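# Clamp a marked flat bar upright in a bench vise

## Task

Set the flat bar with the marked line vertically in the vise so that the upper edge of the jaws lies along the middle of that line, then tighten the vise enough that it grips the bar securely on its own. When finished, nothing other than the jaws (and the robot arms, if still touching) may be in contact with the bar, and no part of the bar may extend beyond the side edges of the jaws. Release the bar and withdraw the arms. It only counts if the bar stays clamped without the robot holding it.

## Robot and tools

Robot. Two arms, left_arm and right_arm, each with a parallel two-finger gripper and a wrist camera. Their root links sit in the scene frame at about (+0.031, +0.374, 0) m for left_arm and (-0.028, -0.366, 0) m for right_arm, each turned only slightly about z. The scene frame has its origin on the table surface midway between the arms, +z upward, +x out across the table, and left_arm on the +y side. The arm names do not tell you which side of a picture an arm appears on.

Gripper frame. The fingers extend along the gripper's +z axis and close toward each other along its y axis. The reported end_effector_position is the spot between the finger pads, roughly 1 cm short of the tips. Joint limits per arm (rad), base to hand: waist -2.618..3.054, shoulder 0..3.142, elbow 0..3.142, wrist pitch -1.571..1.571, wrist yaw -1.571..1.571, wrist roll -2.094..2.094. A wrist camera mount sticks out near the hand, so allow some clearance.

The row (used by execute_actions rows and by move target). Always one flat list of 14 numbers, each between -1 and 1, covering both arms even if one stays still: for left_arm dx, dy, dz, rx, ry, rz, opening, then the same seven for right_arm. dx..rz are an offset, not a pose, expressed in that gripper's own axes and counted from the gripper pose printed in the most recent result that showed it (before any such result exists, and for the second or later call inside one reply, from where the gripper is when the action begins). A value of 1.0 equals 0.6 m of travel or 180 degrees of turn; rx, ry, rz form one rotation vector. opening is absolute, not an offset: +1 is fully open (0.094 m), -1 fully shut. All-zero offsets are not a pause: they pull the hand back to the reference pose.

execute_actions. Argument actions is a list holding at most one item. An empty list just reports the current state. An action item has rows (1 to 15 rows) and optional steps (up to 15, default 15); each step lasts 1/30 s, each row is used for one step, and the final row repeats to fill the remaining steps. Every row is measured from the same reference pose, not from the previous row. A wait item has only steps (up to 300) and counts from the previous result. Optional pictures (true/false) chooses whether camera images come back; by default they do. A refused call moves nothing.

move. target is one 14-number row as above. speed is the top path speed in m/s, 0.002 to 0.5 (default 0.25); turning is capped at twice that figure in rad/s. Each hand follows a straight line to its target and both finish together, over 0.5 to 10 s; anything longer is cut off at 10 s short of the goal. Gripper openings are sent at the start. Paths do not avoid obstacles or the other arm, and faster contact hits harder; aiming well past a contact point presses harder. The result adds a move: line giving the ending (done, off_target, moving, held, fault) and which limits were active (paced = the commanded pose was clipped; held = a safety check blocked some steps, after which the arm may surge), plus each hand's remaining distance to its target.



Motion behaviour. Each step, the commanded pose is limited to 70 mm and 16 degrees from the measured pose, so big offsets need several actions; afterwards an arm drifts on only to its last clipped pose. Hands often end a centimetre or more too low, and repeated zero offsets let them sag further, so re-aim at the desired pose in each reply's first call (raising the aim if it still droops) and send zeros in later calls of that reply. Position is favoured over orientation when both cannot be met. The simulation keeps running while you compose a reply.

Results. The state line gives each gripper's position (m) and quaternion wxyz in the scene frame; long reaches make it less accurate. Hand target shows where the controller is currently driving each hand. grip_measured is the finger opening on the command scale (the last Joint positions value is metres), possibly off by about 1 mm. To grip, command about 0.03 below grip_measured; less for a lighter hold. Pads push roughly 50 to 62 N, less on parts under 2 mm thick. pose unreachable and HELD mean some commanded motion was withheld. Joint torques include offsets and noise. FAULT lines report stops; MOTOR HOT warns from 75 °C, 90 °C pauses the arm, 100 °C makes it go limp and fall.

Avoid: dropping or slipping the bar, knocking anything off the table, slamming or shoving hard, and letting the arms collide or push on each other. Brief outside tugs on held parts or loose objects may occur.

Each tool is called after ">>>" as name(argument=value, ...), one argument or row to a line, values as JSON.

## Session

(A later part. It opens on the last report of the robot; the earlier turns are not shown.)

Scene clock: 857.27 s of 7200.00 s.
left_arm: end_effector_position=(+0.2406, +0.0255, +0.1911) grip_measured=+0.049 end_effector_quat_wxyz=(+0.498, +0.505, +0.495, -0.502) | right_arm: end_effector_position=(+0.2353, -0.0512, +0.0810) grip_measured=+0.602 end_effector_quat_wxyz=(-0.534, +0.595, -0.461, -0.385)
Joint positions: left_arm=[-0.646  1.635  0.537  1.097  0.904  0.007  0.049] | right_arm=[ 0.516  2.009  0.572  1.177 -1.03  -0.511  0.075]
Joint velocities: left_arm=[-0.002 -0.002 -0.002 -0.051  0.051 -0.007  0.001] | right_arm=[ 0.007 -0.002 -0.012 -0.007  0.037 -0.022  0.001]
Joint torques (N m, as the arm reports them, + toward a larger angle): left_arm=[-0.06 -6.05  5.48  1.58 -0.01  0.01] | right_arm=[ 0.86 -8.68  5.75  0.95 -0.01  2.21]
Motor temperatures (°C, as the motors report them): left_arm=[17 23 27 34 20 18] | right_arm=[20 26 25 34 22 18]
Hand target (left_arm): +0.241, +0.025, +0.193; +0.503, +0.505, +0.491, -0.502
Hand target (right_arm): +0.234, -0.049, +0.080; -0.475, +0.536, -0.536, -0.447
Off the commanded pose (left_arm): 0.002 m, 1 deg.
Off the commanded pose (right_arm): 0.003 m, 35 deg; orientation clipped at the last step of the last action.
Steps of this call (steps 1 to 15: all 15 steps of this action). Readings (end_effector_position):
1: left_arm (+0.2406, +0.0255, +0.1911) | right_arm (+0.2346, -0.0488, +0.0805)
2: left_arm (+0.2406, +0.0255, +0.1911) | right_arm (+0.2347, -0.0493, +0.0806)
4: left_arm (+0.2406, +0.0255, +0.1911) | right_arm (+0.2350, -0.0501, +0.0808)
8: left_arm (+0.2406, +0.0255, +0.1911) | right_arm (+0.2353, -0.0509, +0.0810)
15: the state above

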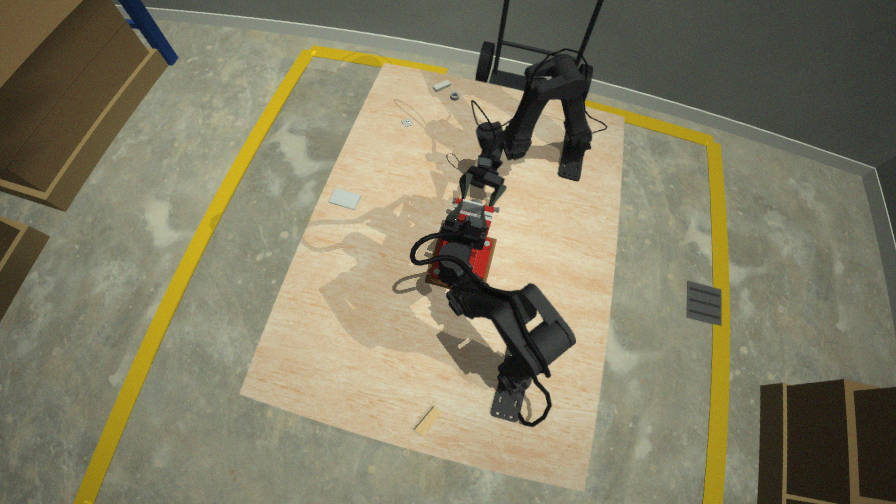

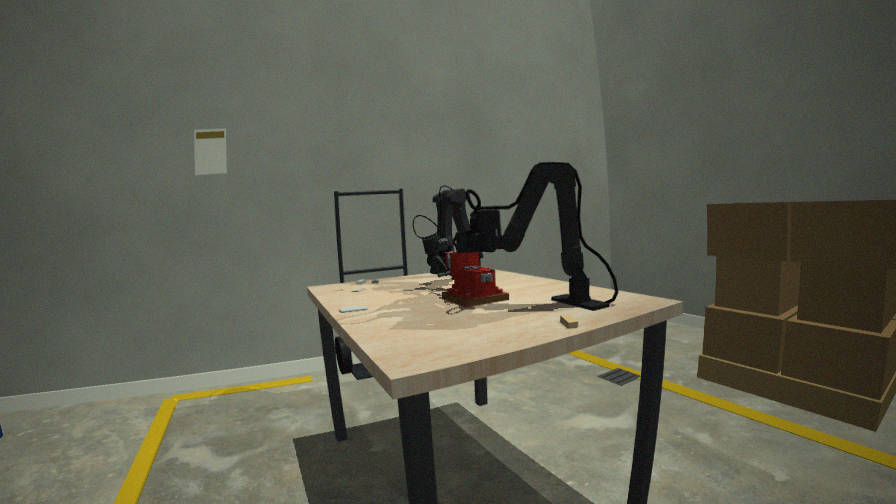

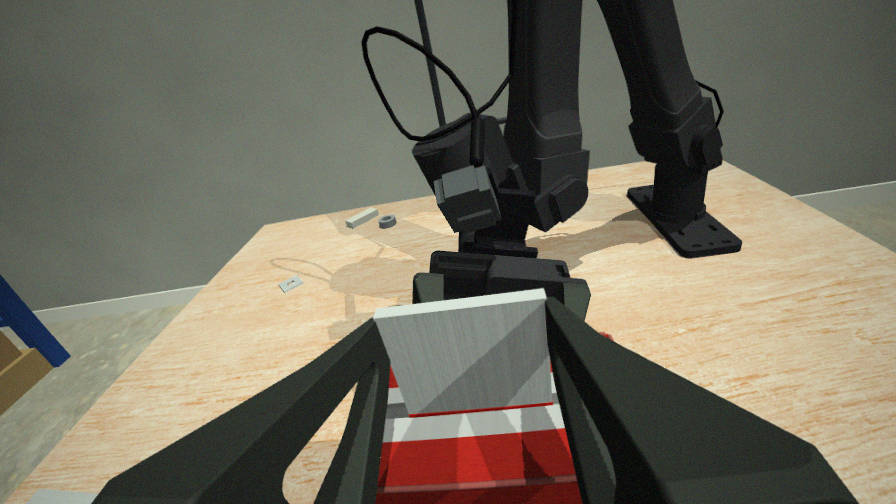

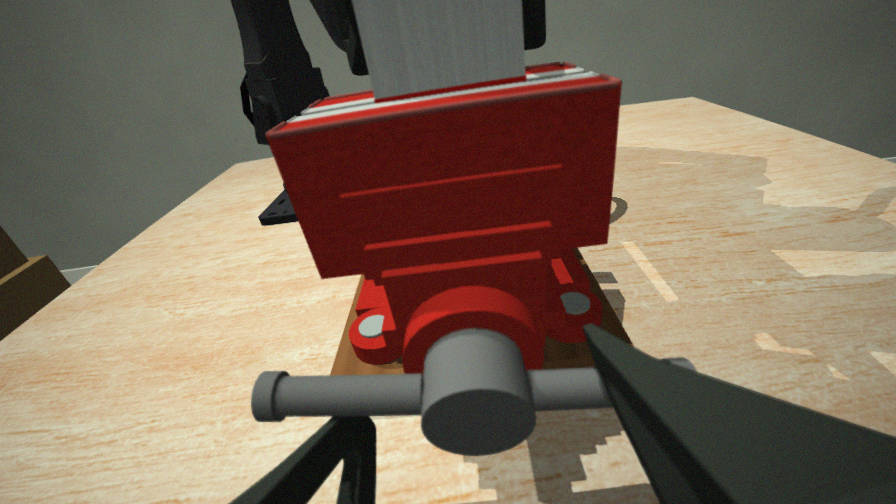

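>>> execute_actions(
  actions=[
    {"rows":[[-0.003,0,0,0,-0.003,0.003,0.1, 0,0,0,0,0,0.06,0.6],[-0.003,0,0,0,-0.003,0.003,0.2, 0,0,0,0,0,0.04,0.6],[-0.003,0,0,0,-0.003,0.003,0.3, 0,0,0,0,0,0.02,0.6],[-0.003,0,0,0,-0.003,0.003,0.4, 0,0,0,0,0,0.0,0.6],[-0.003,0,0,0,-0.003,0.003,0.5, 0,0,0,0,0,-0.02,0.6],[-0.003,0,0,0,-0.003,0.003,0.5, 0,0,0,0,0,-0.035,0.6],[-0.003,0,0,0,-0.003,0.003,0.5, 0,0,0,0,0,-0.05,0.6],[-0.003,0,0,0,-0.003,0.003,0.5, 0,0,0,0,0,-0.065,0.6],[-0.003,0,0,0,-0.003,0.003,0.5, 0,0,0,0,0,-0.08,0.6]],"steps":13},
  ],
  pictures=false,
)

>>> move(
  target=[-0.02,0,-0.08,0,0,0,0.5, -0.005,0,-0.08,0,0,0,0.6],
  speed=0.12,
)

Scene clock: 864.87 s of 7200.00 s.
left_arm: end_effector_position=(+0.2406, +0.0255, +0.1917) grip_measured=+0.497 end_effector_quat_wxyz=(+0.499, +0.505, +0.494, -0.502) | right_arm: end_effector_position=(+0.2358, -0.0518, +0.0823) grip_measured=+0.601 end_effector_quat_wxyz=(-0.570, +0.634, -0.403, -0.333)
Joint positions: left_arm=[-0.646  1.635  0.537  1.101  0.904  0.007  0.07 ] | right_arm=[ 0.514  2.009  0.57   1.187 -1.031 -0.694  0.075]
Joint velocities: left_arm=[-0.007 -0.027  0.002  0.007 -0.022 -0.022 -0.   ] | right_arm=[ 0.012  0.007 -0.022 -0.037 -0.007 -0.418 -0.   ]
Joint torques (N m, as the arm reports them, + toward a larger angle): left_arm=[-0.06 -6.03  5.47  1.54 -0.01  0.01] | right_arm=[ 0.14 -6.98  4.89  1.47 -0.09 -0.09]
Motor temperatures (°C, as the motors report them): left_arm=[17 23 27 34 20 18] | right_arm=[20 27 25 34 22 21]
Hand target (left_arm): +0.241, +0.025, +0.193; +0.503, +0.505, +0.491, -0.502
Hand target (right_arm): +0.235, -0.051, +0.081; -0.579, +0.646, -0.384, -0.316
Off the commanded pose (left_arm): 0.001 m, 1 deg.
Off the commanded pose (right_arm): 0.001 m, 4 deg.
Steps of this call (steps 1 to 215: nothing new was sent; steps 216 to 228: all 13 steps of this action). Readings (end_effector_position):
216: left_arm (+0.2406, +0.0255, +0.1911) | right_arm (+0.2354, -0.0516, +0.0809)
217: left_arm (+0.2406, +0.0255, +0.1912) | right_arm (+0.2354, -0.0520, +0.0807)
219: left_arm (+0.2406, +0.0255, +0.1915) | right_arm (+0.2353, -0.0520, +0.0807)
223: left_arm (+0.2406, +0.0255, +0.1916) | right_arm (+0.2355, -0.0519, +0.0813)
228: the state above

Scene clock: 866.33 s of 7200.00 s.
left_arm: end_effector_position=(+0.2459, +0.0685, +0.2039) grip_measured=+0.497 end_effector_quat_wxyz=(+0.504, +0.505, +0.492, -0.499) | right_arm: end_effector_position=(+0.2361, -0.0961, +0.0872) grip_measured=+0.601 end_effector_quat_wxyz=(-0.580, +0.643, -0.388, -0.316)
Joint positions: left_arm=[-0.501  1.513  0.476  1.049  1.044  0.007  0.07 ] | right_arm=[ 0.371  1.924  0.499  1.096 -1.162 -0.832  0.075]
Joint velocities: left_arm=[-0.002 -0.012  0.012  0.007  0.037  0.007 -0.001] | right_arm=[-0.012 -0.012  0.007 -0.066 -0.051 -0.022 -0.   ]
Joint torques (N m, as the arm reports them, + toward a larger angle): left_arm=[ 0.44 -7.53  4.35  1.2   0.07  0.  ] | right_arm=[-0.38 -8.46  3.77  1.19 -0.32 -0.06]
Motor temperatures (°C, as the motors report them): left_arm=[17 24 27 34 20 18] | right_arm=[20 27 25 34 22 21]
Hand target (left_arm): +0.241, +0.073, +0.204; +0.500, +0.505, +0.494, -0.502
Hand target (right_arm): +0.233, -0.099, +0.091; -0.580, +0.644, -0.385, -0.318
Off the commanded pose (left_arm): 0.007 m, 1 deg.
Off the commanded pose (right_arm): 0.006 m, 0 deg.
move: done

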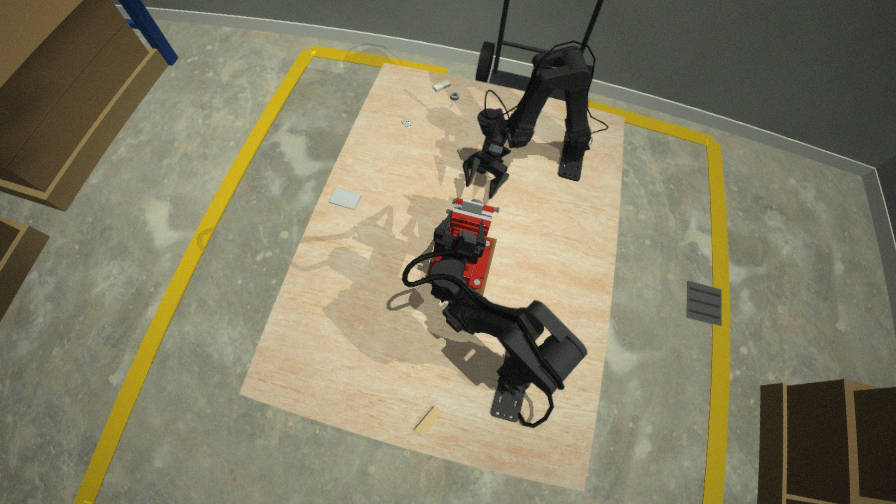

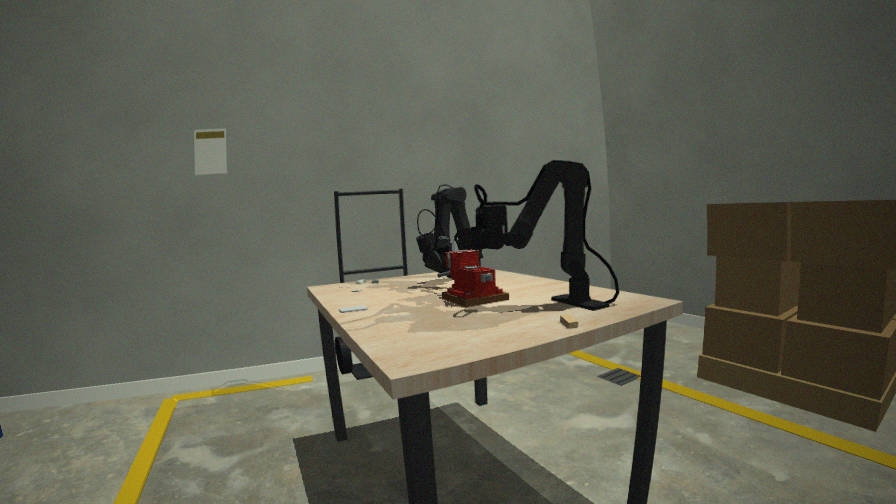

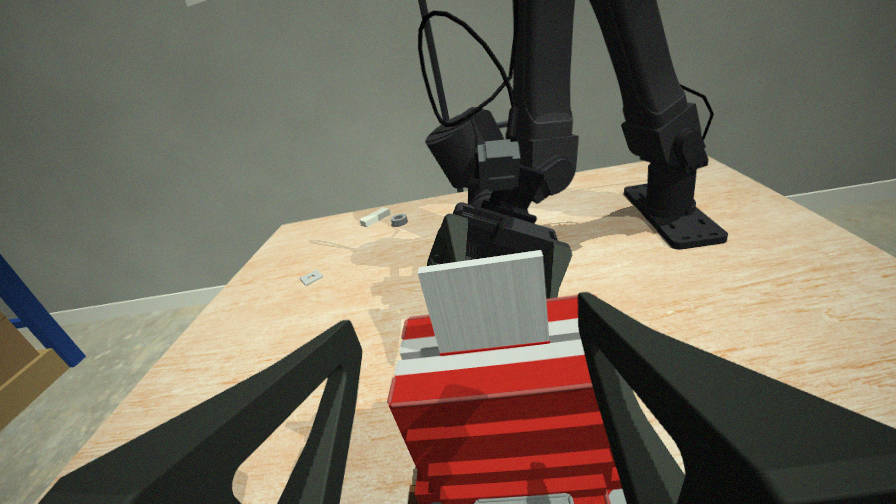

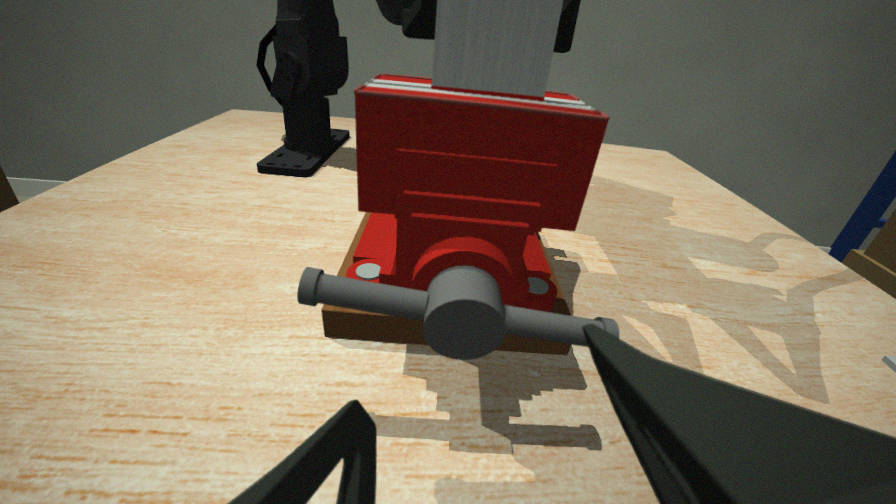

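>>> zoom_image(
  camera="cam_left_wrist",
  region=[400, 300, 600, 400],
)

>>> zoom_image(
  camera="cam_right_wrist",
  region=[380, 40, 600, 140],
)

Region (400, 300, 600, 400) of cam_left_wrist's 896x504 image, scaled by 2.520, with more detail than that image has.

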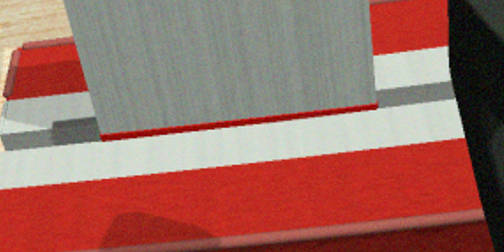

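Region (380, 40, 600, 140) of cam_right_wrist's 896x504 image, scaled by 2.291, with more detail than that image has; it fills the top 229 rows of this view, and the rest is white.

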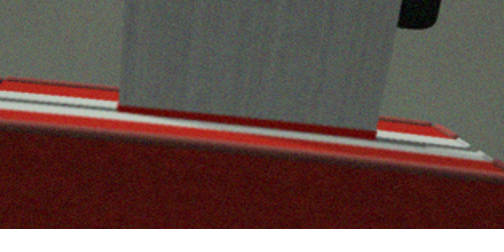

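>>> move(
  target=[-0.13,0,-0.3,-0.3,0,0,0.5, -0.11,-0.077,-0.27,0.238,0.139,0.036,0.6],
  speed=0.3,
)

Scene clock: 878.10 s of 7200.00 s.
left_arm: end_effector_position=(+0.2536, +0.2449, +0.2597) grip_measured=+0.497 end_effector_quat_wxyz=(+0.660, +0.220, +0.681, -0.229) | right_arm: end_effector_position=(+0.2366, -0.2463, +0.1716) grip_measured=+0.601 end_effector_quat_wxyz=(+0.644, -0.421, +0.637, +0.048)
Joint positions: left_arm=[-0.243  0.319  0.336 -0.042  0.368 -0.012  0.07 ] | right_arm=[ 0.116  0.68   0.161  0.321 -0.559 -0.616  0.075]
Joint velocities: left_arm=[ 0.002 -0.017  0.002  0.051  0.007  0.007  0.001] | right_arm=[ 0.002  0.002  0.007 -0.007 -0.037  0.051  0.001]
Joint torques (N m, as the arm reports them, + toward a larger angle): left_arm=[-0.2   0.36  9.83  1.53 -0.1   0.07] | right_arm=[ 0.36 -1.78 11.62  1.49 -0.01 -0.04]
Motor temperatures (°C, as the motors report them): left_arm=[17 24 27 33 20 18] | right_arm=[20 27 25 34 22 19]
Hand target (left_arm): +0.249, +0.248, +0.280; +0.679, +0.220, +0.664, -0.223
Hand target (right_arm): +0.238, -0.246, +0.187; +0.655, -0.422, +0.626, +0.040
Off the commanded pose (left_arm): 0.023 m, 3 deg.
Off the commanded pose (right_arm): 0.016 m, 2 deg.
move: off_target (left_arm, right_arm)

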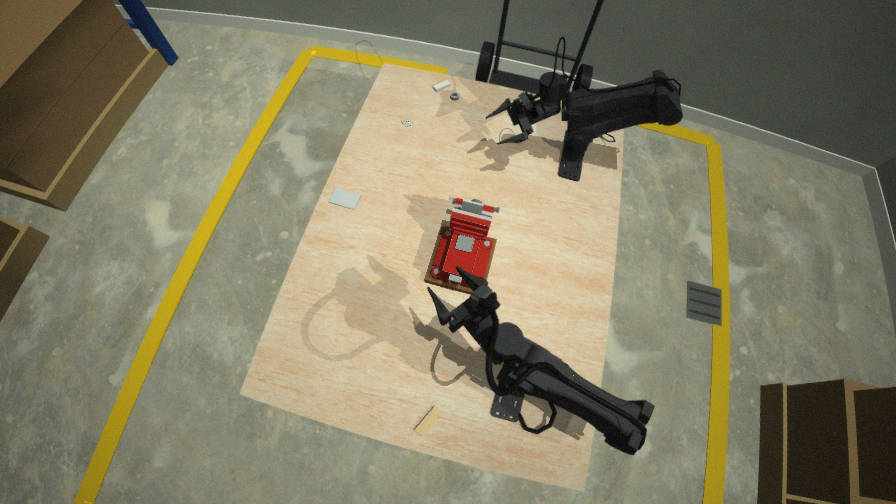

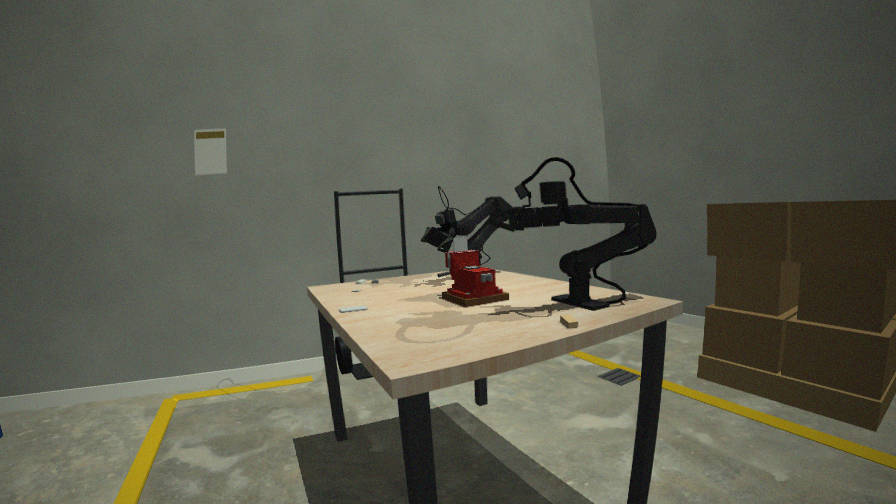

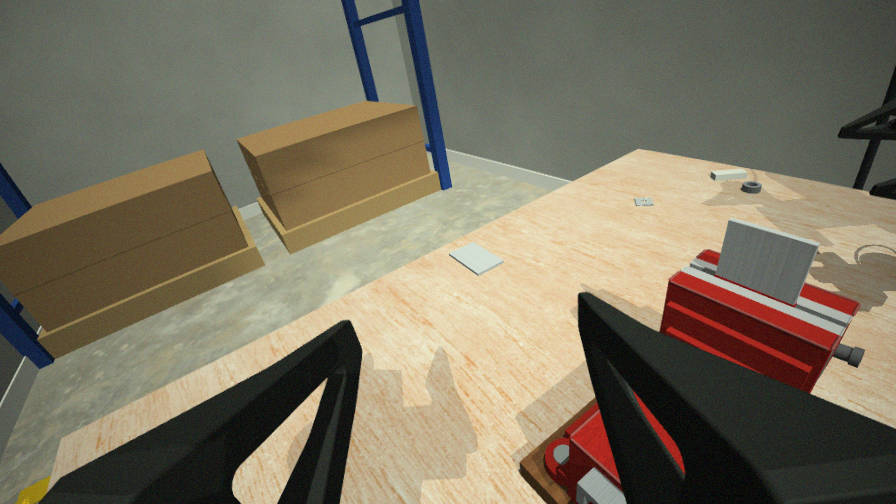

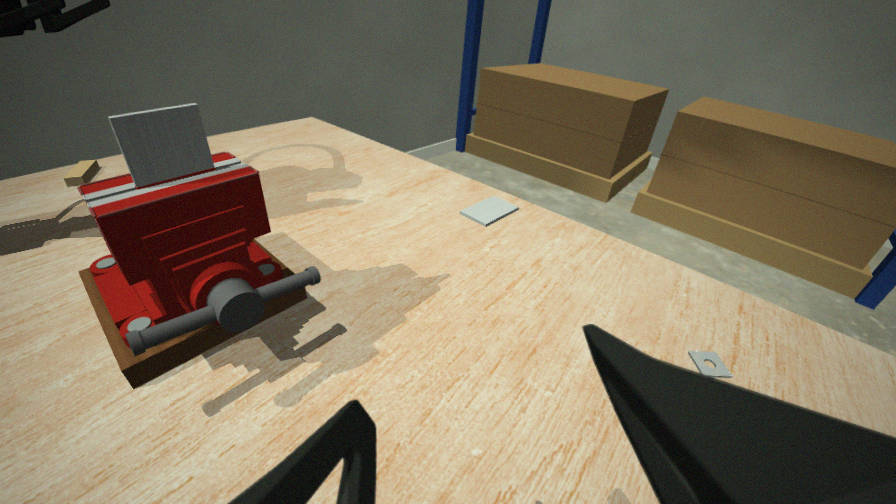

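>>> finished_scene(
  scene=2,
)

The scene is finished: the task was done.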